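# Move fridge bottles upright onto cart tray, close door

## Task

Take every bottle still inside the refrigerator and set it standing upright on the cart's top tray, then close the refrigerator door completely. Any bottle already on that tray must also be upright when you finish. The task fails if a glass bottle drops any real distance, if the door is swung open or closed violently, or if the robot topples or ends up leaning. Nothing counts as done if it stays in place only because the robot is holding it at the end.

## Robot and tools

ROBOT. TidyBot++: a mobile base (0.54 m long, 0.50 m wide, 0.38 m tall) on four powered casters, carrying one seven-joint arm with a two-finger gripper. The shoulder sits 0.12 m ahead of the base centre, 0.68 m above the floor. Cameras: base_camera, fixed on the base, and wrist_camera, which looks along the hand. Loose objects may occasionally get a brief outside nudge.

FRAMES. Base frame: origin on the floor below the base centre, x forward, y left, z up. hand_pose is reported in it: the point midway between the finger pads, its z axis running out along the fingers, its y axis the closing direction. base_odometry is relative to where the base started in the scene; heading grows to the left, range -3.142 to 3.142, and it drifts (wheel slip counts as travel). base_tilt is in degrees, positive when leaning forward or right.

execute_actions. Argument "actions": a list holding one action or none (empty just reports state and images). An action may contain "base", "joints", "speeds"; its motions begin together. "base" holds exactly one key, each a relative offset from where the base last reported itself: translate_m (metres, forward positive, -2 to 2), strafe_m (metres, left positive, -2 to 2), rotate_rad (radians, counter-clockwise from above positive, -6.3 to 6.3). "joints" holds absolute targets keyed by name: joint_1_rad to joint_7_rad in radians, gripper_pos from 0 (open) to 1 (closed). "speeds" caps this action only: translate_m and strafe_m 0.05 to 0.5 m/s, rotate_rad 0.1 to 1.57 rad/s; defaults are the maxima. A base move needing over 8.667 s is refused; no action may run beyond 15 s. "cameras": list of "base_camera", "wrist_camera" or "all"; omitted, null or ["all"] gives both, [] gives none. An unknown key or out-of-range number rejects the whole call with no motion. A joint or base left out of an action may still be straining toward an earlier target.

JOINTS. joint_1, 3, 5, 7 rotate without limit and take the short way; for bigger turns send steps under half a turn. joint_2 within ±2.249, joint_4 within ±2.579, joint_6 within ±2.099. Done-tolerance ±0.039 for joints 1-4, ±0.056 for 5-7, ±0.03 gripper. joint_1 positive is clockwise from above (opposite to rotate_rad). With the hand pointing down, joint_7 positive turns it counter-clockwise from above; at 1.57 the fingers spread left and right. Arm joints move up to 1.39 rad/s (1.22 for 5-7).

ARM GEOMETRY. With joint_1_rad = 0, joint_3_rad = 3.14, joint_5_rad = 0 (near the start) the arm stays in the base's x-z plane. Tilt from vertical, forward positive: upper arm (0.42 m) = joint_2; forearm (0.31 m) = joint_2 - joint_4; hand (0.31 m, wrist to hand point) = joint_2 - joint_4 - joint_6. Forward offset from shoulder = sum of length x sin(tilt); height above shoulder = sum of length x cos(tilt). The arm starts folded, hand down, reaching 0.08 m past the base front, elbow up to 1.15 m high. A downward hand reaches at most about 0.94 m high, only near the base.

GRIPPER. Pad gap is roughly 85 x (1 - gripper_pos) mm. Closed fingertips extend about 20 mm beyond the hand point. At target 1 the fingers grip hard (about 96-120 N each); "done" means they closed on nothing, "off_target" means something is held at the shown reading.

OTHER TOOLS. wait: "seconds" 0 to 10; commands nothing, returns state and images. zoom_image: "camera" (base_camera or wrist_camera) and "region" [x0, y0, x1, y1] in pixels from the top-left, up to 504 x 504, on the latest full image. read_manual: optional "section" ("licences"), returns only licence text. finished_scene: "scene" = the current scene's number; irreversibly ends it after the last command is held and reports success. Answering without any tool call ends everything.

RESULT LINES. base_status/joint_status: "done" (base: wheels turned the commanded amount, even if slipping), "off_target" (rested short, may still push), "contact_stop" or "time_out" (target dropped, holds there), "not_followed" with "joint command not followed" and a "cause:" line when a self-collision check withheld arm targets (gripper still obeys; withheld targets may be retried later). A blocked base can report "done" while well short. on_its_own shows uncommanded motion. motor_effort is percent of maximum, peak in brackets, noisy. "ARM HIT" means the arm struck the base or itself. A torque fault freezes the arm and gripper 10 s and skips the rest of the call. MOTOR HOT appears from 60 °C; at 75 °C an OVER-TEMPERATURE FAULT lets the arm sink, and unreached keys read "limit_stop_at_motor_heat": resend them. After any reported stop, the remaining calls in that reply are skipped.

CAUTIONS. Friction leaves joints a little off; correct by sending last command + (wanted - read). hand_pose may itself be off 1-2 cm; trust images. Holding a load sags the arm; never command a held arm to its read angles. Holding heats motors, even while you think. Nothing stops the arm hitting the base. Torque limits: 104.5 N m joints 1-4 (warning 56.7), 51.3 N m joints 5-7 (warning 29.4). Don't drive with the arm snagged above about 0.8 m or push sideways on a raised hand: the robot can tip; back off to recover. Move the door gently, lower glass bottles all the way before opening the fingers, and keep the base from ramming things.

Each tool is called after "Emit:" by a JSON object that holds its "method" and its "body".

## Session

Emit:
{"method": "execute_actions", "body": {"actions": []}}

Scene clock: 0.00 s.
base_odometry: x=+0.000 y=+0.000 heading=+0.000 (m, m, rad; odometry frame)
base_tilt: forward=+0.3 right=+0.3 (deg)
base_status: not commanded
joint_positions: joint_1_rad=-0.023 joint_2_rad=-0.341 joint_3_rad=+3.186 joint_4_rad=-2.526 joint_5_rad=+0.025 joint_6_rad=-0.842 joint_7_rad=+1.611 gripper_pos=+0.000
joint_status: not commanded
motor_effort: joint_1_rad=-1 joint_2_rad=-3 joint_3_rad=+0 joint_4_rad=+17 joint_5_rad=-1 joint_6_rad=+3 joint_7_rad=+1 (%)
hand_pose: x=+0.2716 y=-0.0059 z=+0.5882 quat_wxyz=(+0.004, +0.998, +0.018, +0.058) (m; base frame)
pictures: base_camera, wrist_camera
Images, in order (width x height): base_camera 644x364, wrist_camera 644x476.

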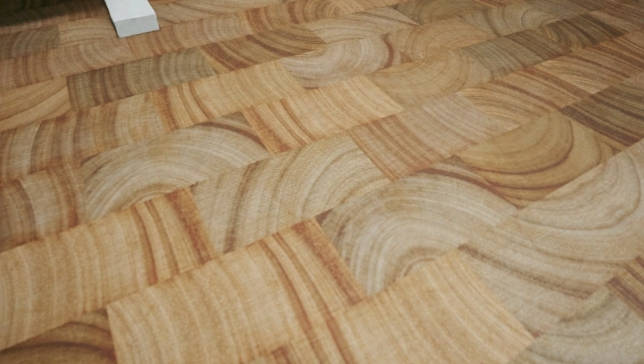

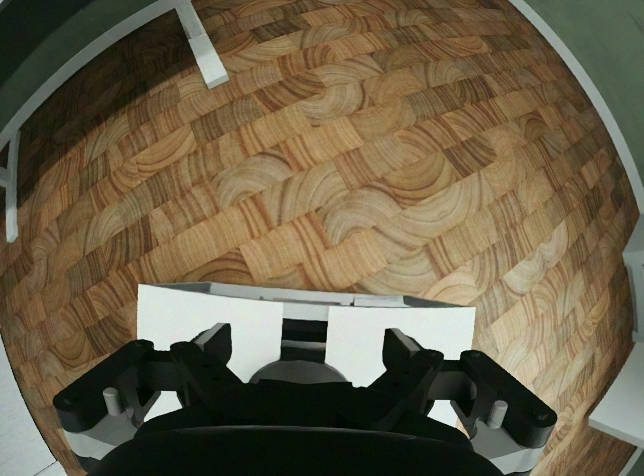

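Emit:
{"method": "execute_actions", "body": {"actions": [{"joints":{"joint_6_rad":0.5}}], "cameras": ["wrist_camera"]}}

Emit:
{"method": "execute_actions", "body": {"actions": [{"base":{"rotate_rad":2.1}}], "cameras": ["wrist_camera"]}}

Emit:
{"method": "execute_actions", "body": {"actions": [{"base":{"rotate_rad":2.1}}], "cameras": ["wrist_camera"]}}

Scene clock: 6.17 s.
base_odometry: x=+0.000 y=+0.000 heading=+0.000 (m, m, rad; odometry frame)
base_tilt: forward=+0.3 right=+0.3 (deg)
base_status: not commanded
joint_positions: joint_1_rad=-0.023 joint_2_rad=-0.341 joint_3_rad=+3.186 joint_4_rad=-2.525 joint_5_rad=+0.025 joint_6_rad=+0.478 joint_7_rad=+1.611 gripper_pos=+0.000
joint_status: all done
motor_effort: joint_1_rad=-1(1) joint_2_rad=-8(7) joint_3_rad=+0(0) joint_4_rad=+19(19) joint_5_rad=-1(1) joint_6_rad=+9(10) joint_7_rad=+1(1) (%)
hand_pose: x=+0.5443 y=-0.0057 z=+0.8558 quat_wxyz=(+0.017, +0.753, +0.015, +0.658) (m; base frame)
pictures: wrist_camera
Images, in order (width x height): wrist_camera 644x476.

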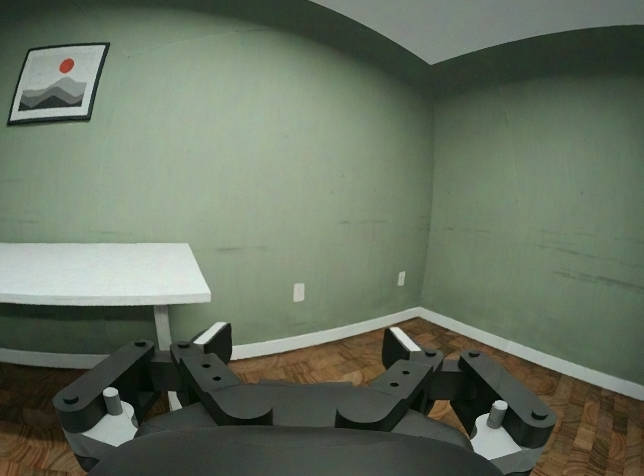

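Scene clock: 8.83 s.
base_odometry: x=+0.000 y=+0.000 heading=+2.099 (m, m, rad; odometry frame)
base_tilt: forward=+0.3 right=+0.3 (deg)
base_status: done
joint_positions: joint_1_rad=-0.023 joint_2_rad=-0.341 joint_3_rad=+3.186 joint_4_rad=-2.525 joint_5_rad=+0.025 joint_6_rad=+0.478 joint_7_rad=+1.611 gripper_pos=+0.000
joint_status: not commanded
motor_effort: joint_1_rad=+0(0) joint_2_rad=-7(8) joint_3_rad=+0(1) joint_4_rad=+19(19) joint_5_rad=+0(1) joint_6_rad=+9(9) joint_7_rad=+1(1) (%)
hand_pose: x=+0.5443 y=-0.0057 z=+0.8558 quat_wxyz=(+0.017, +0.753, +0.015, +0.658) (m; base frame)
pictures: wrist_camera
Images, in order (width x height): wrist_camera 644x476.

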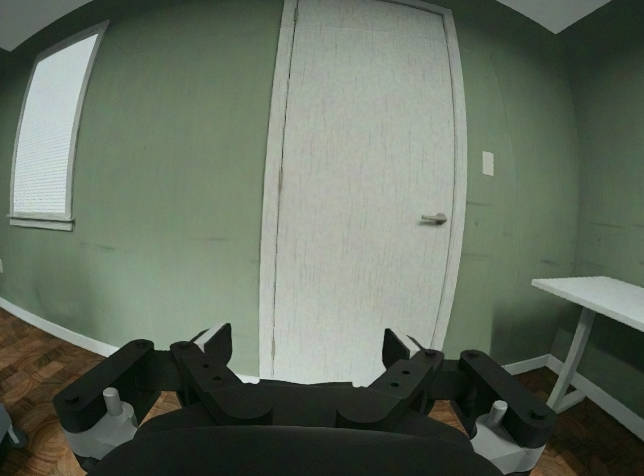

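Scene clock: 11.50 s.
base_odometry: x=+0.000 y=+0.000 heading=-2.084 (m, m, rad; odometry frame)
base_tilt: forward=+0.3 right=+0.4 (deg)
base_status: done
joint_positions: joint_1_rad=-0.023 joint_2_rad=-0.341 joint_3_rad=+3.186 joint_4_rad=-2.525 joint_5_rad=+0.025 joint_6_rad=+0.478 joint_7_rad=+1.611 gripper_pos=+0.000
joint_status: not commanded
motor_effort: joint_1_rad=+0(2) joint_2_rad=-8(8) joint_3_rad=+0(2) joint_4_rad=+19(19) joint_5_rad=-1(0) joint_6_rad=+10(9) joint_7_rad=+1(1) (%)
hand_pose: x=+0.5443 y=-0.0057 z=+0.8558 quat_wxyz=(+0.017, +0.753, +0.015, +0.658) (m; base frame)
pictures: wrist_camera
Images, in order (width x height): wrist_camera 644x476.

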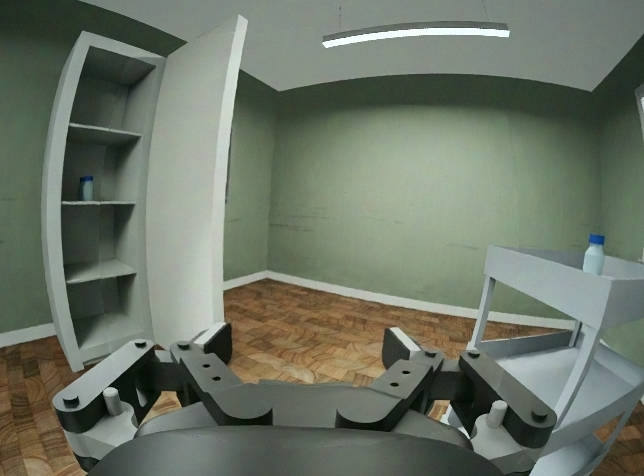

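Emit:
{"method": "execute_actions", "body": {"actions": [{"base":{"rotate_rad":0.9}}]}}

Scene clock: 20.00 s.
base_odometry: x=+0.000 y=+0.000 heading=-1.185 (m, m, rad; odometry frame)
base_tilt: forward=+0.3 right=+0.3 (deg)
base_status: done
joint_positions: joint_1_rad=-0.023 joint_2_rad=-0.341 joint_3_rad=+3.186 joint_4_rad=-2.525 joint_5_rad=+0.025 joint_6_rad=+0.478 joint_7_rad=+1.611 gripper_pos=+0.000
joint_status: not commanded
motor_effort: joint_1_rad=+0(1) joint_2_rad=-7(8) joint_3_rad=+0(1) joint_4_rad=+19(19) joint_5_rad=+0(1) joint_6_rad=+9(10) joint_7_rad=+1(1) (%)
hand_pose: x=+0.5443 y=-0.0054 z=+0.8558 quat_wxyz=(+0.017, +0.753, +0.015, +0.658) (m; base frame)
pictures: base_camera, wrist_camera
Images, in order (width x height): base_camera 644x364, wrist_camera 644x476.

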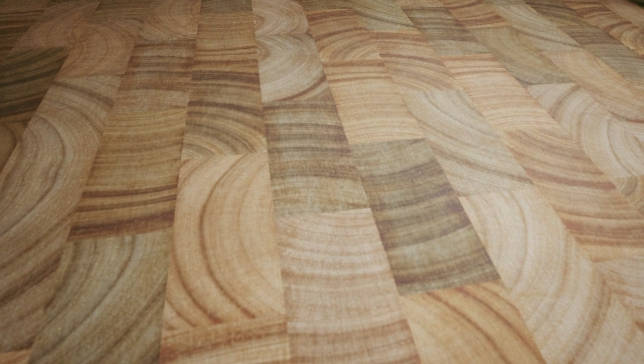

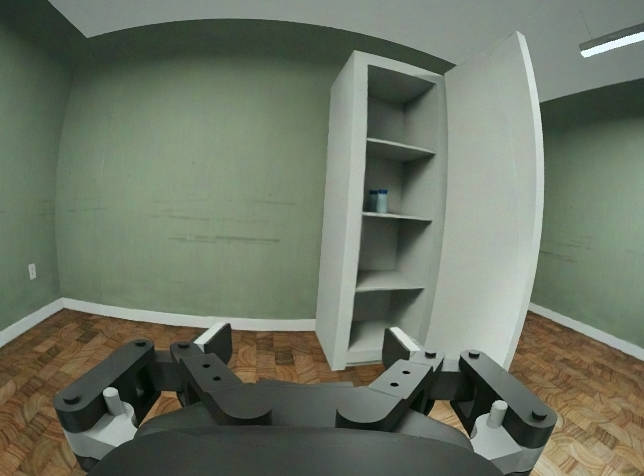

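Emit:
{"method": "execute_actions", "body": {"actions": [{"base":{"rotate_rad":0.16}}], "cameras": []}}

Emit:
{"method": "execute_actions", "body": {"actions": [{"base":{"strafe_m":-0.45}}]}}

Scene clock: 25.60 s.
base_odometry: x=+0.000 y=+0.000 heading=-1.025 (m, m, rad; odometry frame)
base_tilt: forward=+0.3 right=+0.3 (deg)
base_status: done
joint_positions: joint_1_rad=-0.023 joint_2_rad=-0.341 joint_3_rad=+3.185 joint_4_rad=-2.525 joint_5_rad=+0.025 joint_6_rad=+0.478 joint_7_rad=+1.611 gripper_pos=+0.000
joint_status: not commanded
motor_effort: joint_1_rad=+0(1) joint_2_rad=-7(8) joint_3_rad=+0(1) joint_4_rad=+19(19) joint_5_rad=+0(2) joint_6_rad=+10(9) joint_7_rad=+1(0) (%)
hand_pose: x=+0.5443 y=-0.0052 z=+0.8558 quat_wxyz=(+0.017, +0.753, +0.016, +0.658) (m; base frame)
pictures: none
No camera images: the call's "cameras" was empty. Leave "cameras" out to get every camera's image.

Scene clock: 27.87 s.
base_odometry: x=-0.384 y=-0.234 heading=-1.025 (m, m, rad; odometry frame)
base_tilt: forward=+0.3 right=+0.4 (deg)
base_status: done
joint_positions: joint_1_rad=-0.023 joint_2_rad=-0.341 joint_3_rad=+3.186 joint_4_rad=-2.525 joint_5_rad=+0.025 joint_6_rad=+0.478 joint_7_rad=+1.611 gripper_pos=+0.000
joint_status: not commanded
motor_effort: joint_1_rad=+0(1) joint_2_rad=-8(8) joint_3_rad=+0(1) joint_4_rad=+19(19) joint_5_rad=-1(0) joint_6_rad=+9(10) joint_7_rad=+1(1) (%)
hand_pose: x=+0.5443 y=-0.0056 z=+0.8558 quat_wxyz=(+0.017, +0.753, +0.015, +0.658) (m; base frame)
pictures: base_camera, wrist_camera
Images, in order (width x height): base_camera 644x364, wrist_camera 644x476.

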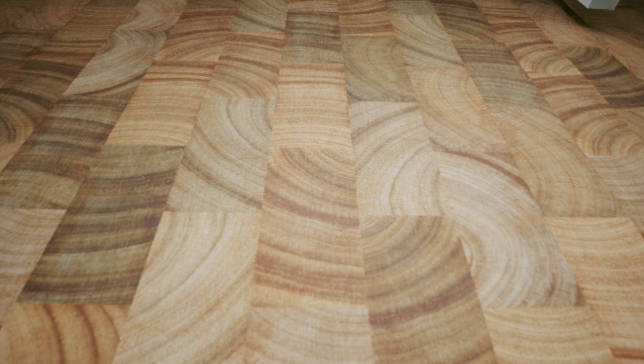

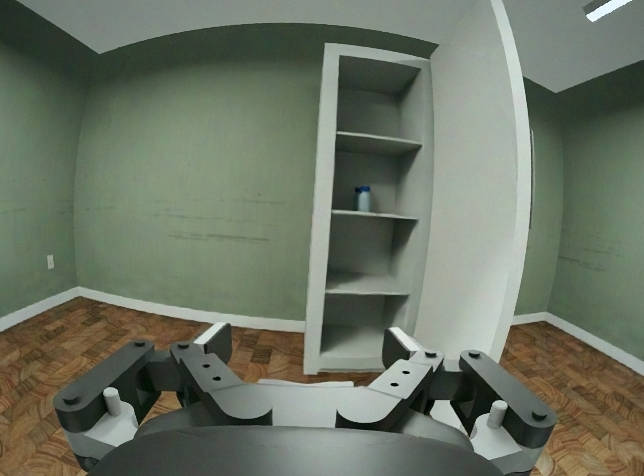

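Emit:
{"method": "execute_actions", "body": {"actions": [{"base":{"strafe_m":-0.4},"joints":{"joint_1_rad":0.023,"joint_2_rad":0.3,"joint_3_rad":3.10,"joint_4_rad":-1.44,"joint_5_rad":-0.02,"joint_6_rad":0.17,"joint_7_rad":1.54}}]}}

Emit:
{"method": "execute_actions", "body": {"actions": [{"base":{"translate_m":0.45}}]}}

Scene clock: 38.10 s.
base_odometry: x=-0.726 y=-0.442 heading=-1.024 (m, m, rad; odometry frame)
base_tilt: forward=+0.3 right=+0.3 (deg)
base_status: done
joint_positions: joint_1_rad=+0.016 joint_2_rad=+0.283 joint_3_rad=+3.112 joint_4_rad=-1.454 joint_5_rad=+0.010 joint_6_rad=+0.216 joint_7_rad=+1.569 gripper_pos=+0.000
joint_status: all done
motor_effort: joint_1_rad=+0(3) joint_2_rad=-34(34) joint_3_rad=-1(3) joint_4_rad=+22(22) joint_5_rad=-1(1) joint_6_rad=+9(10) joint_7_rad=+0(1) (%)
hand_pose: x=+0.8571 y=+0.0082 z=+1.0491 quat_wxyz=(-0.005, +0.689, +0.005, +0.724) (m; base frame)
pictures: base_camera, wrist_camera
Images, in order (width x height): base_camera 644x364, wrist_camera 644x476.

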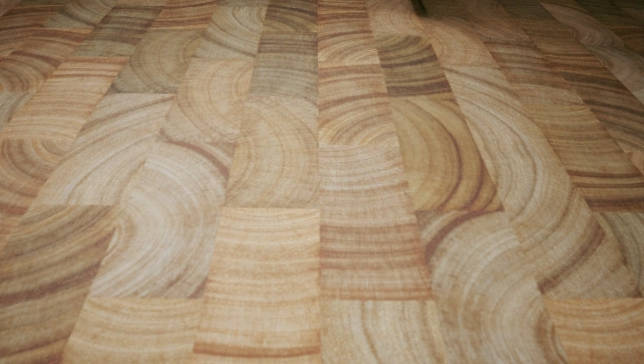

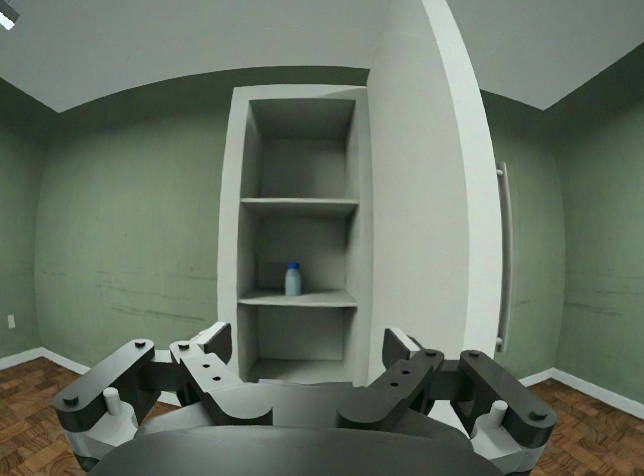

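Scene clock: 40.37 s.
base_odometry: x=-0.493 y=-0.827 heading=-1.025 (m, m, rad; odometry frame)
base_tilt: forward=+0.3 right=+0.3 (deg)
base_status: done
joint_positions: joint_1_rad=+0.016 joint_2_rad=+0.295 joint_3_rad=+3.112 joint_4_rad=-1.451 joint_5_rad=+0.010 joint_6_rad=+0.213 joint_7_rad=+1.569 gripper_pos=+0.000
joint_status: not commanded
motor_effort: joint_1_rad=+0(0) joint_2_rad=-34(38) joint_3_rad=-1(1) joint_4_rad=+22(23) joint_5_rad=+0(1) joint_6_rad=+9(10) joint_7_rad=+0(1) (%)
hand_pose: x=+0.8617 y=+0.0083 z=+1.0411 quat_wxyz=(-0.006, +0.694, +0.005, +0.720) (m; base frame)
pictures: base_camera, wrist_camera
Images, in order (width x height): base_camera 644x364, wrist_camera 644x476.

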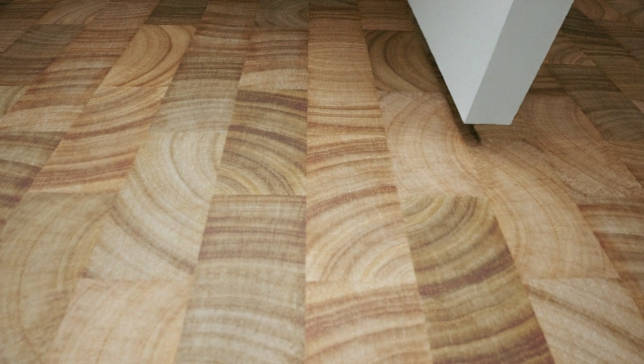

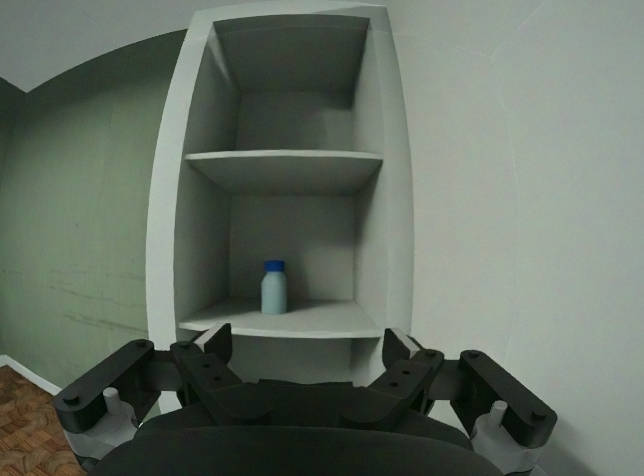

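Emit:
{"method": "execute_actions", "body": {"actions": [{"base":{"strafe_m":0.1},"joints":{"joint_2_rad":0.6,"joint_4_rad":-1.43,"joint_6_rad":0.48}}], "cameras": []}}

Emit:
{"method": "execute_actions", "body": {"actions": [{"base":{"translate_m":0.15}}]}}

Scene clock: 56.40 s.
base_odometry: x=-0.407 y=-0.775 heading=-1.025 (m, m, rad; odometry frame)
base_tilt: forward=+0.3 right=+0.3 (deg)
base_status: done
joint_positions: joint_1_rad=+0.019 joint_2_rad=+0.606 joint_3_rad=+3.102 joint_4_rad=-1.441 joint_5_rad=+0.009 joint_6_rad=+0.434 joint_7_rad=+1.569 gripper_pos=+0.000
joint_status: all done
motor_effort: joint_1_rad=-1(2) joint_2_rad=-43(48) joint_3_rad=-1(3) joint_4_rad=+20(22) joint_5_rad=-1(1) joint_6_rad=+9(11) joint_7_rad=+1(1) (%)
hand_pose: x=+0.9486 y=+0.0099 z=+0.8707 quat_wxyz=(-0.012, +0.722, +0.001, +0.692) (m; base frame)
pictures: none
No camera images: the call's "cameras" was empty. Leave "cameras" out to get every camera's image.

Scene clock: 57.87 s.
base_odometry: x=-0.329 y=-0.903 heading=-1.025 (m, m, rad; odometry frame)
base_tilt: forward=+0.3 right=+0.3 (deg)
base_status: done
joint_positions: joint_1_rad=+0.019 joint_2_rad=+0.605 joint_3_rad=+3.102 joint_4_rad=-1.440 joint_5_rad=+0.009 joint_6_rad=+0.436 joint_7_rad=+1.569 gripper_pos=+0.000
joint_status: not commanded
motor_effort: joint_1_rad=+0(1) joint_2_rad=-44(48) joint_3_rad=-1(2) joint_4_rad=+20(21) joint_5_rad=+0(1) joint_6_rad=+9(10) joint_7_rad=+1(0) (%)
hand_pose: x=+0.9486 y=+0.0099 z=+0.8730 quat_wxyz=(-0.012, +0.720, +0.001, +0.694) (m; base frame)
pictures: base_camera, wrist_camera
Images, in order (width x height): base_camera 644x364, wrist_camera 644x476.

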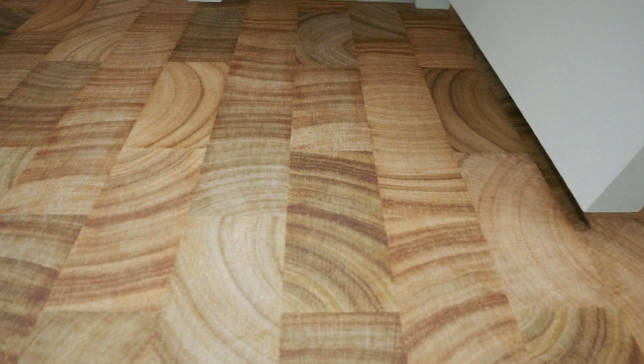

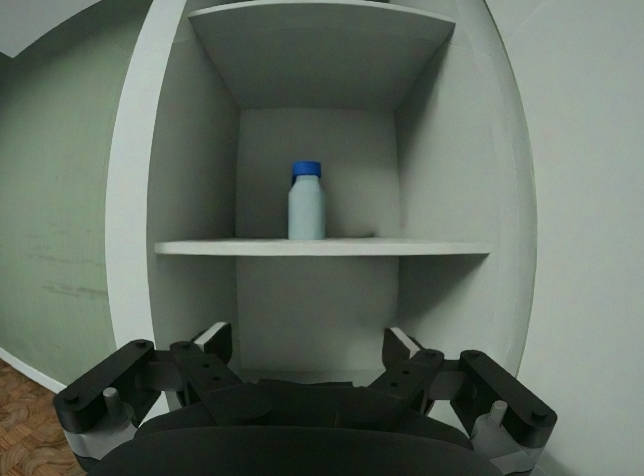

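Emit:
{"method": "execute_actions", "body": {"actions": [{"base":{"translate_m":0.15},"joints":{"joint_2_rad":0.58,"joint_4_rad":-1.15,"joint_6_rad":0.13}}]}}

Scene clock: 80.50 s.
base_odometry: x=-0.251 y=-1.031 heading=-1.024 (m, m, rad; odometry frame)
base_tilt: forward=+0.3 right=+0.3 (deg)
base_status: done
joint_positions: joint_1_rad=+0.019 joint_2_rad=+0.599 joint_3_rad=+3.102 joint_4_rad=-1.161 joint_5_rad=+0.008 joint_6_rad=+0.174 joint_7_rad=+1.569 gripper_pos=+0.000
joint_status: all done
motor_effort: joint_1_rad=+0(2) joint_2_rad=-45(47) joint_3_rad=-1(3) joint_4_rad=+21(22) joint_5_rad=+0(0) joint_6_rad=+9(10) joint_7_rad=+0(0) (%)
hand_pose: x=+0.9757 y=+0.0075 z=+0.9661 quat_wxyz=(-0.011, +0.712, +0.000, +0.702) (m; base frame)
pictures: base_camera, wrist_camera
Images, in order (width x height): base_camera 644x364, wrist_camera 644x476.

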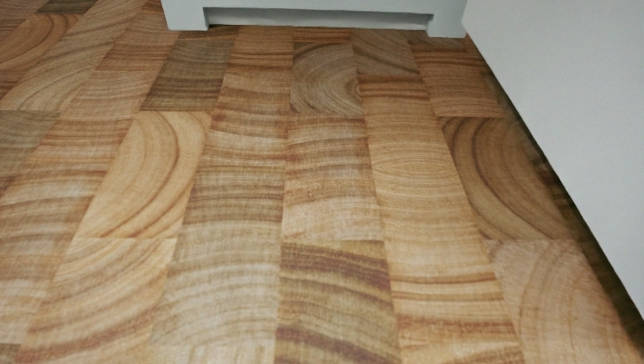

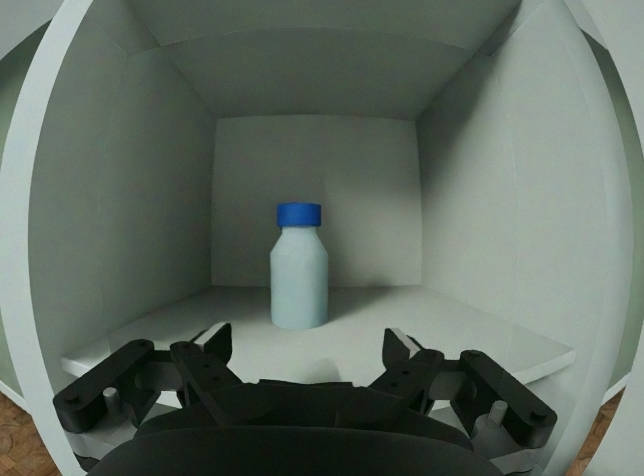

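Emit:
{"method": "execute_actions", "body": {"actions": [{"base":{"translate_m":0.13},"joints":{"joint_1_rad":0.0}}]}}

Scene clock: 85.17 s.
base_odometry: x=-0.183 y=-1.142 heading=-1.024 (m, m, rad; odometry frame)
base_tilt: forward=+0.3 right=+0.3 (deg)
base_status: done
joint_positions: joint_1_rad=+0.004 joint_2_rad=+0.592 joint_3_rad=+3.102 joint_4_rad=-1.161 joint_5_rad=+0.008 joint_6_rad=+0.173 joint_7_rad=+1.569 gripper_pos=+0.000
joint_status: all done
motor_effort: joint_1_rad=+0(3) joint_2_rad=-45(50) joint_3_rad=-1(3) joint_4_rad=+22(22) joint_5_rad=+0(0) joint_6_rad=+9(9) joint_7_rad=+0(1) (%)
hand_pose: x=+0.9734 y=+0.0200 z=+0.9722 quat_wxyz=(-0.016, +0.710, +0.005, +0.704) (m; base frame)
pictures: base_camera, wrist_camera
Images, in order (width x height): base_camera 644x364, wrist_camera 644x476.

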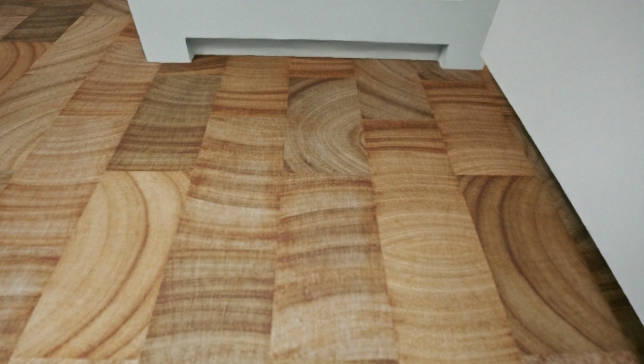

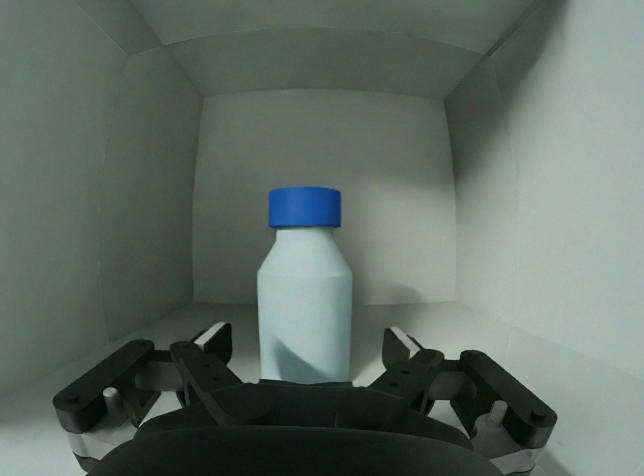

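Emit:
{"method": "execute_actions", "body": {"actions": [{"base":{"translate_m":0.065},"speeds":{"translate_m":0.08}}]}}

Scene clock: 89.73 s.
base_odometry: x=-0.149 y=-1.198 heading=-1.023 (m, m, rad; odometry frame)
base_tilt: forward=+0.3 right=+0.3 (deg)
base_status: done
joint_positions: joint_1_rad=+0.004 joint_2_rad=+0.589 joint_3_rad=+3.102 joint_4_rad=-1.161 joint_5_rad=+0.008 joint_6_rad=+0.173 joint_7_rad=+1.569 gripper_pos=+0.000
joint_status: not commanded
motor_effort: joint_1_rad=+0(2) joint_2_rad=-45(48) joint_3_rad=-1(3) joint_4_rad=+22(22) joint_5_rad=-1(1) joint_6_rad=+10(9) joint_7_rad=+1(1) (%)
hand_pose: x=+0.9727 y=+0.0202 z=+0.9742 quat_wxyz=(-0.016, +0.709, +0.005, +0.705) (m; base frame)
pictures: base_camera, wrist_camera
Images, in order (width x height): base_camera 644x364, wrist_camera 644x476.

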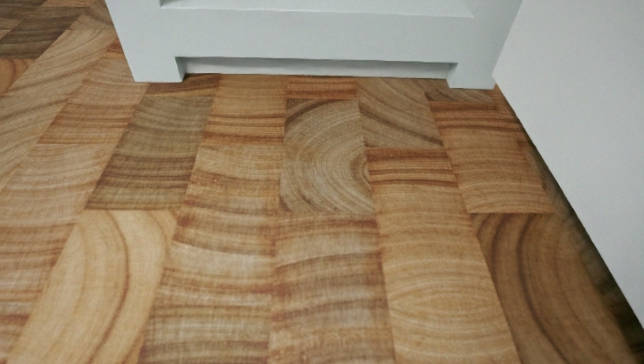

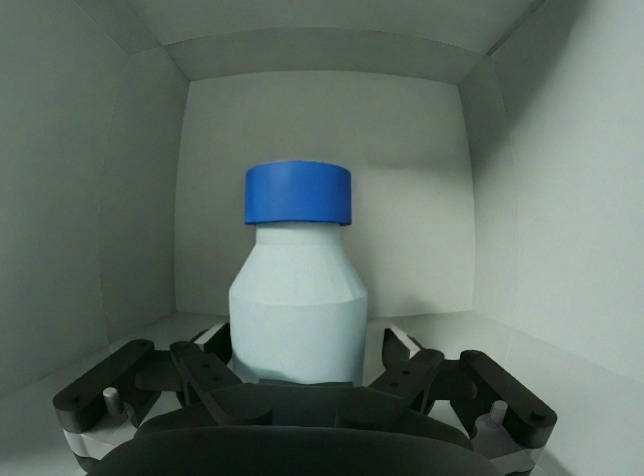

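Emit:
{"method": "execute_actions", "body": {"actions": [{"base":{"strafe_m":0.006}}], "cameras": []}}

Emit:
{"method": "execute_actions", "body": {"actions": [{"base":{"translate_m":0.02}}], "cameras": ["wrist_camera"]}}

Emit:
{"method": "execute_actions", "body": {"actions": [{"joints":{"gripper_pos":1}}], "cameras": ["wrist_camera"]}}

Scene clock: 94.33 s.
base_odometry: x=-0.144 y=-1.195 heading=-1.023 (m, m, rad; odometry frame)
base_tilt: forward=+0.3 right=+0.3 (deg)
base_status: done
joint_positions: joint_1_rad=+0.002 joint_2_rad=+0.589 joint_3_rad=+3.102 joint_4_rad=-1.161 joint_5_rad=+0.008 joint_6_rad=+0.173 joint_7_rad=+1.569 gripper_pos=+0.000
joint_status: not commanded
motor_effort: joint_1_rad=+0(5) joint_2_rad=-45(47) joint_3_rad=-1(3) joint_4_rad=+22(22) joint_5_rad=-1(0) joint_6_rad=+9(10) joint_7_rad=+0(1) (%)
hand_pose: x=+0.9727 y=+0.0222 z=+0.9742 quat_wxyz=(-0.017, +0.709, +0.006, +0.705) (m; base frame)
pictures: none
No camera images: the call's "cameras" was empty. Leave "cameras" out to get every camera's image.

Scene clock: 95.10 s.
base_odometry: x=-0.133 y=-1.212 heading=-1.023 (m, m, rad; odometry frame)
base_tilt: forward=+0.3 right=+0.3 (deg)
base_status: done
joint_positions: joint_1_rad=+0.002 joint_2_rad=+0.587 joint_3_rad=+3.102 joint_4_rad=-1.161 joint_5_rad=+0.008 joint_6_rad=+0.173 joint_7_rad=+1.569 gripper_pos=+0.000
joint_status: not commanded
motor_effort: joint_1_rad=-1(4) joint_2_rad=-45(49) joint_3_rad=-1(3) joint_4_rad=+22(23) joint_5_rad=+0(1) joint_6_rad=+9(10) joint_7_rad=+0(1) (%)
hand_pose: x=+0.9721 y=+0.0223 z=+0.9758 quat_wxyz=(-0.017, +0.708, +0.006, +0.705) (m; base frame)
pictures: wrist_camera
Images, in order (width x height): wrist_camera 644x476.

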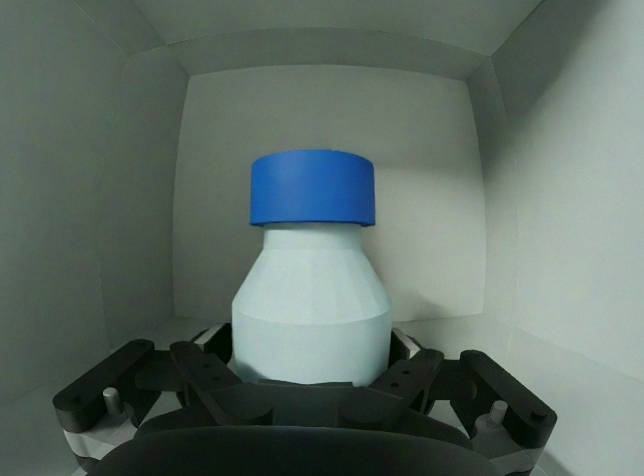

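Scene clock: 96.20 s.
base_odometry: x=-0.133 y=-1.212 heading=-1.023 (m, m, rad; odometry frame)
base_tilt: forward=+0.3 right=+0.3 (deg)
base_status: not commanded
joint_positions: joint_1_rad=+0.002 joint_2_rad=+0.587 joint_3_rad=+3.102 joint_4_rad=-1.161 joint_5_rad=+0.008 joint_6_rad=+0.173 joint_7_rad=+1.569 gripper_pos=+0.227
joint_status: gripper_pos off_target (ended at +0.227, target +1.000)
motor_effort: joint_1_rad=+0(3) joint_2_rad=-44(45) joint_3_rad=-1(3) joint_4_rad=+22(22) joint_5_rad=-1(1) joint_6_rad=+10(9) joint_7_rad=+0(0) (%)
hand_pose: x=+0.9721 y=+0.0219 z=+0.9758 quat_wxyz=(-0.017, +0.708, +0.006, +0.705) (m; base frame)
pictures: wrist_camera
Images, in order (width x height): wrist_camera 644x476.

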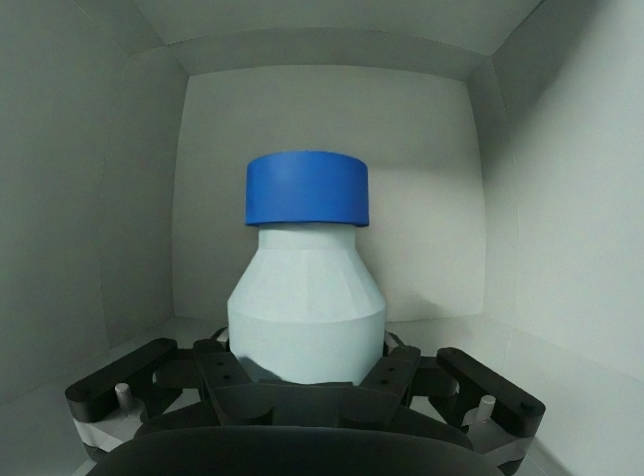

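Emit:
{"method": "execute_actions", "body": {"actions": [{"joints":{"joint_2_rad":0.53,"joint_6_rad":0.17}}], "cameras": []}}

Emit:
{"method": "execute_actions", "body": {"actions": [{"base":{"translate_m":-0.95},"speeds":{"translate_m":0.35}}], "cameras": []}}

Emit:
{"method": "execute_actions", "body": {"actions": [{"joints":{"joint_2_rad":-0.1,"joint_4_rad":-1.85,"joint_6_rad":0.15,"gripper_pos":1}}], "cameras": []}}

Emit:
{"method": "execute_actions", "body": {"actions": [{"base":{"rotate_rad":-1.57},"speeds":{"rotate_rad":0.8}}]}}

Scene clock: 104.23 s.
base_odometry: x=-0.133 y=-1.212 heading=-1.023 (m, m, rad; odometry frame)
base_tilt: forward=+0.3 right=+0.3 (deg)
base_status: not commanded
joint_positions: joint_1_rad=+0.002 joint_2_rad=+0.584 joint_3_rad=+3.102 joint_4_rad=-1.164 joint_5_rad=+0.008 joint_6_rad=+0.173 joint_7_rad=+1.569 gripper_pos=+0.227
joint_status: joint_2_rad off_target (ended at +0.584, target +0.530); the others done
motor_effort: joint_1_rad=+0(1) joint_2_rad=-50(50) joint_3_rad=-1(2) joint_4_rad=+26(26) joint_5_rad=-1(1) joint_6_rad=+13(11) joint_7_rad=+1(1) (%)
hand_pose: x=+0.9711 y=+0.0220 z=+0.9763 quat_wxyz=(-0.017, +0.709, +0.006, +0.705) (m; base frame)
pictures: none
No camera images: the call's "cameras" was empty. Leave "cameras" out to get every camera's image.

Scene clock: 108.07 s.
base_odometry: x=-0.628 y=-0.401 heading=-1.023 (m, m, rad; odometry frame)
base_tilt: forward=+0.2 right=+0.3 (deg)
base_status: done
joint_positions: joint_1_rad=+0.002 joint_2_rad=+0.577 joint_3_rad=+3.102 joint_4_rad=-1.165 joint_5_rad=+0.008 joint_6_rad=+0.173 joint_7_rad=+1.569 gripper_pos=+0.227
joint_status: not commanded
motor_effort: joint_1_rad=+0(3) joint_2_rad=-50(55) joint_3_rad=-1(3) joint_4_rad=+26(27) joint_5_rad=-2(1) joint_6_rad=+13(13) joint_7_rad=+1(0) (%)
hand_pose: x=+0.9690 y=+0.0216 z=+0.9817 quat_wxyz=(-0.017, +0.706, +0.006, +0.708) (m; base frame)
pictures: none
No camera images: the call's "cameras" was empty. Leave "cameras" out to get every camera's image.

Scene clock: 110.07 s.
base_odometry: x=-0.628 y=-0.401 heading=-1.023 (m, m, rad; odometry frame)
base_tilt: forward=+0.3 right=+0.3 (deg)
base_status: not commanded
joint_positions: joint_1_rad=+0.002 joint_2_rad=-0.063 joint_3_rad=+3.102 joint_4_rad=-1.863 joint_5_rad=+0.008 joint_6_rad=+0.167 joint_7_rad=+1.569 gripper_pos=+0.227
joint_status: gripper_pos off_target (ended at +0.227, target +1.000); the others done
motor_effort: joint_1_rad=-1(0) joint_2_rad=-25(53) joint_3_rad=+0(1) joint_4_rad=+26(27) joint_5_rad=+0(2) joint_6_rad=+13(14) joint_7_rad=+1(1) (%)
hand_pose: x=+0.7084 y=+0.0246 z=+1.0107 quat_wxyz=(-0.010, +0.729, +0.017, +0.685) (m; base frame)
pictures: none
No camera images: the call's "cameras" was empty. Leave "cameras" out to get every camera's image.

Scene clock: 112.90 s.
base_odometry: x=-0.628 y=-0.401 heading=-2.592 (m, m, rad; odometry frame)
base_tilt: forward=+0.3 right=+0.3 (deg)
base_status: done
joint_positions: joint_1_rad=+0.003 joint_2_rad=-0.063 joint_3_rad=+3.103 joint_4_rad=-1.863 joint_5_rad=+0.008 joint_6_rad=+0.167 joint_7_rad=+1.569 gripper_pos=+0.227
joint_status: not commanded
motor_effort: joint_1_rad=+0(2) joint_2_rad=-25(27) joint_3_rad=+0(3) joint_4_rad=+26(26) joint_5_rad=-1(1) joint_6_rad=+13(13) joint_7_rad=+1(0) (%)
hand_pose: x=+0.7085 y=+0.0232 z=+1.0107 quat_wxyz=(-0.010, +0.729, +0.016, +0.685) (m; base frame)
pictures: base_camera, wrist_camera
Images, in order (width x height): base_camera 644x364, wrist_camera 644x476.

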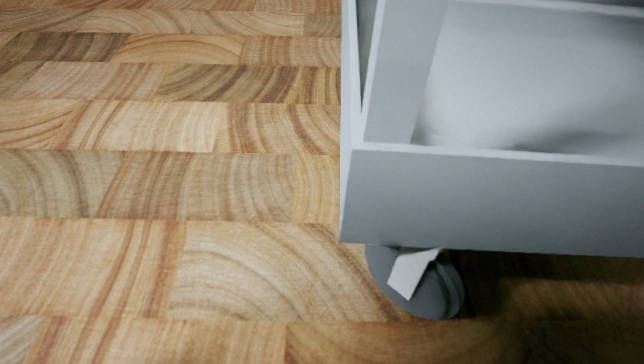

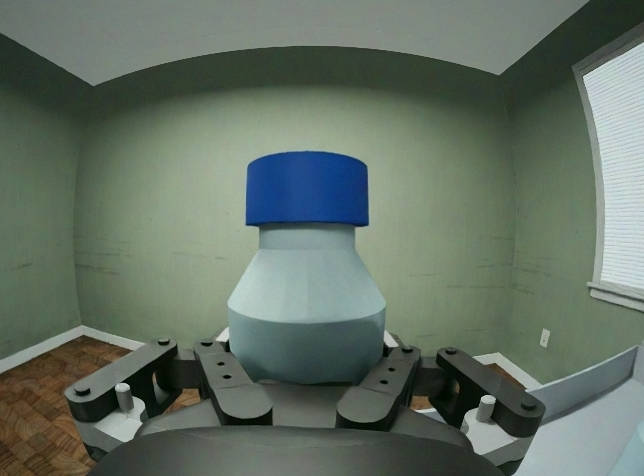

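Emit:
{"method": "execute_actions", "body": {"actions": [{"base":{"translate_m":-0.3}}], "cameras": []}}

Emit:
{"method": "execute_actions", "body": {"actions": [{"base":{"strafe_m":-0.35},"joints":{"joint_6_rad":-0.1}}]}}

Scene clock: 119.00 s.
base_odometry: x=-0.372 y=-0.244 heading=-2.593 (m, m, rad; odometry frame)
base_tilt: forward=+0.3 right=+0.3 (deg)
base_status: done
joint_positions: joint_1_rad=+0.003 joint_2_rad=-0.073 joint_3_rad=+3.103 joint_4_rad=-1.865 joint_5_rad=+0.008 joint_6_rad=+0.165 joint_7_rad=+1.569 gripper_pos=+0.227
joint_status: not commanded
motor_effort: joint_1_rad=-1(1) joint_2_rad=-25(30) joint_3_rad=+0(1) joint_4_rad=+26(27) joint_5_rad=+0(0) joint_6_rad=+13(14) joint_7_rad=+1(1) (%)
hand_pose: x=+0.7050 y=+0.0232 z=+1.0148 quat_wxyz=(-0.010, +0.727, +0.016, +0.687) (m; base frame)
pictures: none
No camera images: the call's "cameras" was empty. Leave "cameras" out to get every camera's image.

Scene clock: 121.07 s.
base_odometry: x=-0.554 y=+0.055 heading=-2.593 (m, m, rad; odometry frame)
base_tilt: forward=+0.3 right=+0.4 (deg)
base_status: done
joint_positions: joint_1_rad=+0.004 joint_2_rad=-0.071 joint_3_rad=+3.105 joint_4_rad=-1.878 joint_5_rad=+0.007 joint_6_rad=-0.105 joint_7_rad=+1.568 gripper_pos=+0.227
joint_status: all done
motor_effort: joint_1_rad=-1(2) joint_2_rad=-24(27) joint_3_rad=+0(3) joint_4_rad=+26(28) joint_5_rad=+0(0) joint_6_rad=+13(15) joint_7_rad=+1(1) (%)
hand_pose: x=+0.6874 y=+0.0201 z=+0.9240 quat_wxyz=(-0.007, +0.817, +0.016, +0.577) (m; base frame)
pictures: base_camera, wrist_camera
Images, in order (width x height): base_camera 644x364, wrist_camera 644x476.

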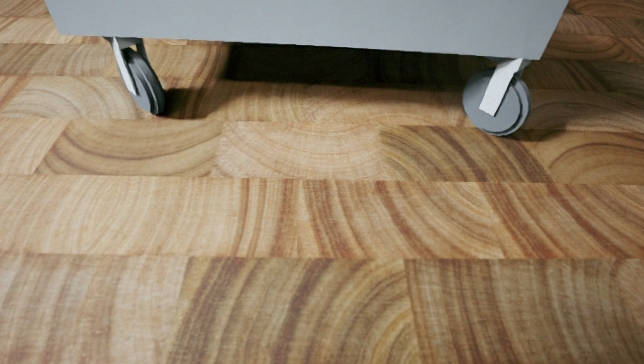

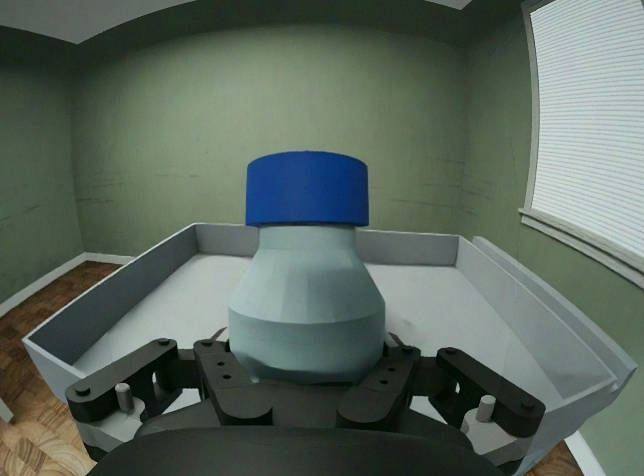

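Emit:
{"method": "execute_actions", "body": {"actions": [{"joints":{"joint_1_rad":-0.55,"joint_2_rad":-0.3,"joint_6_rad":-0.15}}], "cameras": ["wrist_camera"]}}

Scene clock: 126.17 s.
base_odometry: x=-0.554 y=+0.055 heading=-2.593 (m, m, rad; odometry frame)
base_tilt: forward=+0.3 right=+0.3 (deg)
base_status: not commanded
joint_positions: joint_1_rad=-0.542 joint_2_rad=-0.262 joint_3_rad=+3.099 joint_4_rad=-1.878 joint_5_rad=+0.007 joint_6_rad=-0.130 joint_7_rad=+1.568 gripper_pos=+0.227
joint_status: all done
motor_effort: joint_1_rad=+0(1) joint_2_rad=-17(26) joint_3_rad=+0(2) joint_4_rad=+27(26) joint_5_rad=+0(0) joint_6_rad=+13(13) joint_7_rad=+1(1) (%)
hand_pose: x=+0.5432 y=+0.2854 z=+1.0195 quat_wxyz=(-0.179, +0.733, +0.225, +0.617) (m; base frame)
pictures: wrist_camera
Images, in order (width x height): wrist_camera 644x476.

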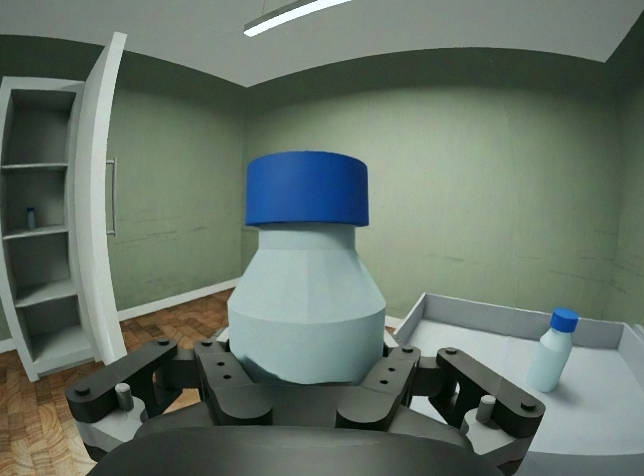

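Emit:
{"method": "execute_actions", "body": {"actions": [{"base":{"strafe_m":0.14},"joints":{"joint_1_rad":0.02,"joint_2_rad":0.3,"joint_4_rad":-1.75,"joint_6_rad":0.3}}], "cameras": []}}

Emit:
{"method": "execute_actions", "body": {"actions": [{"base":{"translate_m":0.3},"speeds":{"translate_m":0.2}}]}}

Scene clock: 139.17 s.
base_odometry: x=-0.481 y=-0.065 heading=-2.593 (m, m, rad; odometry frame)
base_tilt: forward=+0.4 right=+0.3 (deg)
base_status: done
joint_positions: joint_1_rad=+0.018 joint_2_rad=+0.291 joint_3_rad=+3.099 joint_4_rad=-1.760 joint_5_rad=+0.006 joint_6_rad=+0.247 joint_7_rad=+1.565 gripper_pos=+0.227
joint_status: all done
motor_effort: joint_1_rad=-1(6) joint_2_rad=-34(37) joint_3_rad=-1(8) joint_4_rad=+21(27) joint_5_rad=+0(1) joint_6_rad=+12(13) joint_7_rad=+2(2) (%)
hand_pose: x=+0.8206 y=+0.0157 z=+0.8678 quat_wxyz=(-0.013, +0.785, +0.006, +0.620) (m; base frame)
pictures: none
No camera images: the call's "cameras" was empty. Leave "cameras" out to get every camera's image.

Scene clock: 141.47 s.
base_odometry: x=-0.737 y=-0.222 heading=-2.593 (m, m, rad; odometry frame)
base_tilt: forward=+0.3 right=+0.3 (deg)
base_status: done
joint_positions: joint_1_rad=+0.019 joint_2_rad=+0.316 joint_3_rad=+3.099 joint_4_rad=-1.763 joint_5_rad=+0.005 joint_6_rad=+0.254 joint_7_rad=+1.565 gripper_pos=+0.227
joint_status: not commanded
motor_effort: joint_1_rad=+0(3) joint_2_rad=-36(41) joint_3_rad=-1(3) joint_4_rad=+22(31) joint_5_rad=-1(0) joint_6_rad=+11(16) joint_7_rad=+1(1) (%)
hand_pose: x=+0.8250 y=+0.0151 z=+0.8508 quat_wxyz=(-0.013, +0.791, +0.005, +0.612) (m; base frame)
pictures: base_camera, wrist_camera
Images, in order (width x height): base_camera 644x364, wrist_camera 644x476.

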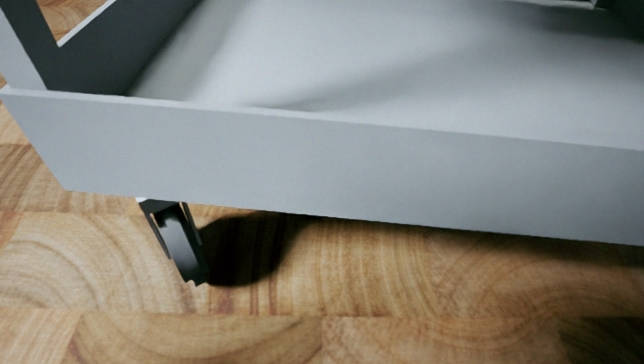

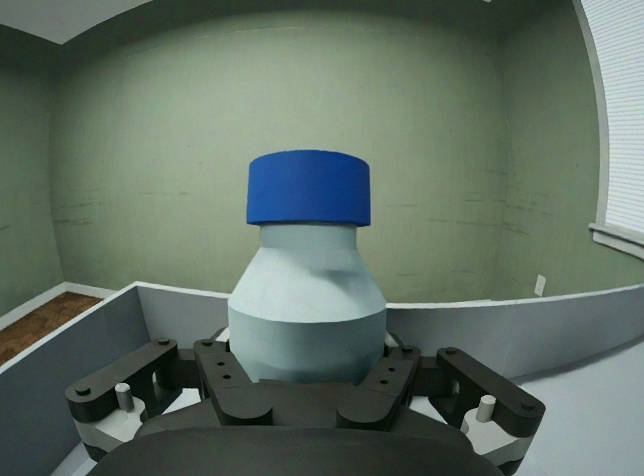

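Emit:
{"method": "execute_actions", "body": {"actions": [{"joints":{"joint_2_rad":0.36,"joint_6_rad":0.37}}], "cameras": ["wrist_camera"]}}

Emit:
{"method": "execute_actions", "body": {"actions": [{"joints":{"joint_2_rad":0.41,"joint_6_rad":0.38}}], "cameras": ["wrist_camera"]}}

Scene clock: 146.70 s.
base_odometry: x=-0.737 y=-0.221 heading=-2.593 (m, m, rad; odometry frame)
base_tilt: forward=+0.3 right=+0.2 (deg)
base_status: not commanded
joint_positions: joint_1_rad=+0.019 joint_2_rad=+0.343 joint_3_rad=+3.099 joint_4_rad=-1.764 joint_5_rad=+0.005 joint_6_rad=+0.317 joint_7_rad=+1.565 gripper_pos=+0.227
joint_status: all done
motor_effort: joint_1_rad=+0(3) joint_2_rad=-35(36) joint_3_rad=+0(3) joint_4_rad=+22(25) joint_5_rad=+0(0) joint_6_rad=+11(11) joint_7_rad=+1(0) (%)
hand_pose: x=+0.8340 y=+0.0149 z=+0.8504 quat_wxyz=(-0.013, +0.780, +0.004, +0.626) (m; base frame)
pictures: wrist_camera
Images, in order (width x height): wrist_camera 644x476.

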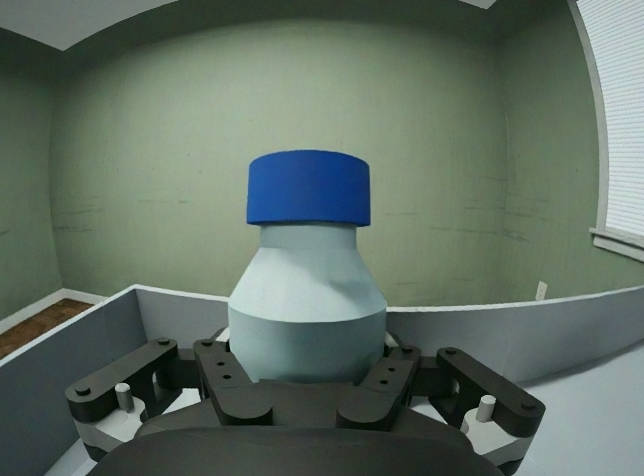

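Scene clock: 147.50 s.
base_odometry: x=-0.737 y=-0.221 heading=-2.593 (m, m, rad; odometry frame)
base_tilt: forward=+0.3 right=+0.3 (deg)
base_status: not commanded
joint_positions: joint_1_rad=+0.019 joint_2_rad=+0.361 joint_3_rad=+3.099 joint_4_rad=-1.757 joint_5_rad=+0.005 joint_6_rad=+0.345 joint_7_rad=+1.565 gripper_pos=+0.227
joint_status: joint_2_rad off_target (ended at +0.361, target +0.410); the others done
motor_effort: joint_1_rad=+1(1) joint_2_rad=-30(34) joint_3_rad=+1(1) joint_4_rad=+18(22) joint_5_rad=-1(1) joint_6_rad=+7(10) joint_7_rad=+1(1) (%)
hand_pose: x=+0.8404 y=+0.0148 z=+0.8499 quat_wxyz=(-0.014, +0.775, +0.004, +0.632) (m; base frame)
pictures: wrist_camera
Images, in order (width x height): wrist_camera 644x476.

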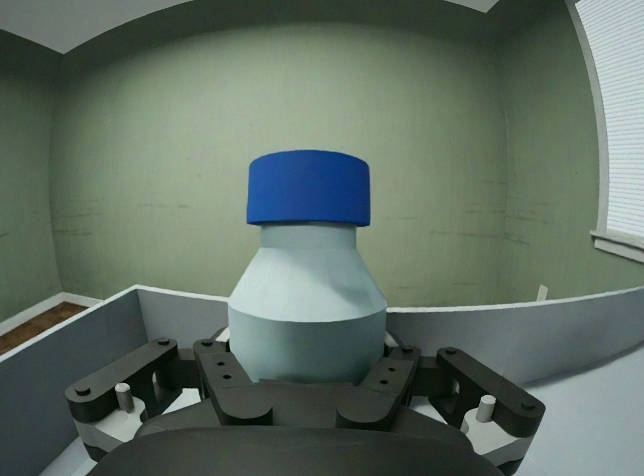

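Emit:
{"method": "execute_actions", "body": {"actions": [{"joints":{"joint_2_rad":0.36,"gripper_pos":0}}], "cameras": ["wrist_camera"]}}

Emit:
{"method": "execute_actions", "body": {"actions": [{"base":{"translate_m":-0.09},"speeds":{"translate_m":0.1},"joints":{"joint_2_rad":0.33}}], "cameras": ["wrist_camera"]}}

Scene clock: 152.63 s.
base_odometry: x=-0.737 y=-0.221 heading=-2.593 (m, m, rad; odometry frame)
base_tilt: forward=+0.3 right=+0.3 (deg)
base_status: not commanded
joint_positions: joint_1_rad=+0.019 joint_2_rad=+0.361 joint_3_rad=+3.099 joint_4_rad=-1.757 joint_5_rad=+0.005 joint_6_rad=+0.345 joint_7_rad=+1.565 gripper_pos=+0.000
joint_status: all done
motor_effort: joint_1_rad=+0(1) joint_2_rad=-34(36) joint_3_rad=-1(1) joint_4_rad=+20(21) joint_5_rad=-1(1) joint_6_rad=+10(11) joint_7_rad=+1(1) (%)
hand_pose: x=+0.8404 y=+0.0148 z=+0.8502 quat_wxyz=(-0.014, +0.774, +0.004, +0.632) (m; base frame)
pictures: wrist_camera
Images, in order (width x height): wrist_camera 644x476.

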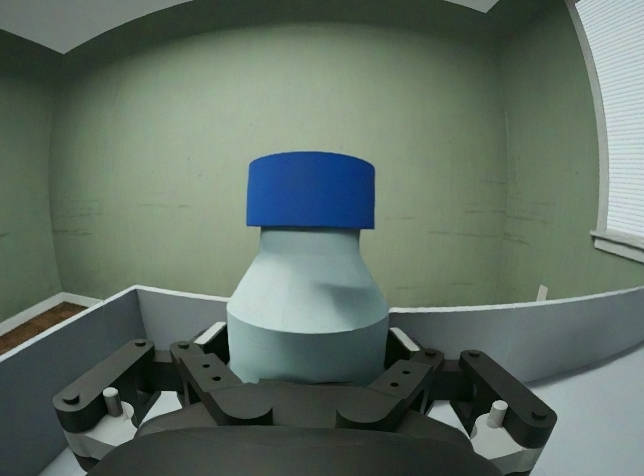

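Scene clock: 154.10 s.
base_odometry: x=-0.660 y=-0.175 heading=-2.593 (m, m, rad; odometry frame)
base_tilt: forward=+0.3 right=+0.3 (deg)
base_status: done
joint_positions: joint_1_rad=+0.019 joint_2_rad=+0.343 joint_3_rad=+3.099 joint_4_rad=-1.757 joint_5_rad=+0.005 joint_6_rad=+0.345 joint_7_rad=+1.565 gripper_pos=+0.000
joint_status: all done
motor_effort: joint_1_rad=-1(2) joint_2_rad=-35(39) joint_3_rad=-1(3) joint_4_rad=+20(21) joint_5_rad=-1(0) joint_6_rad=+9(10) joint_7_rad=+1(1) (%)
hand_pose: x=+0.8372 y=+0.0149 z=+0.8633 quat_wxyz=(-0.013, +0.769, +0.004, +0.639) (m; base frame)
pictures: wrist_camera
Images, in order (width x height): wrist_camera 644x476.

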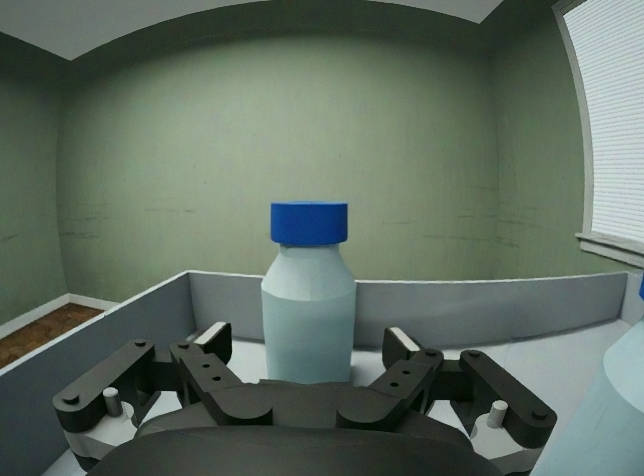

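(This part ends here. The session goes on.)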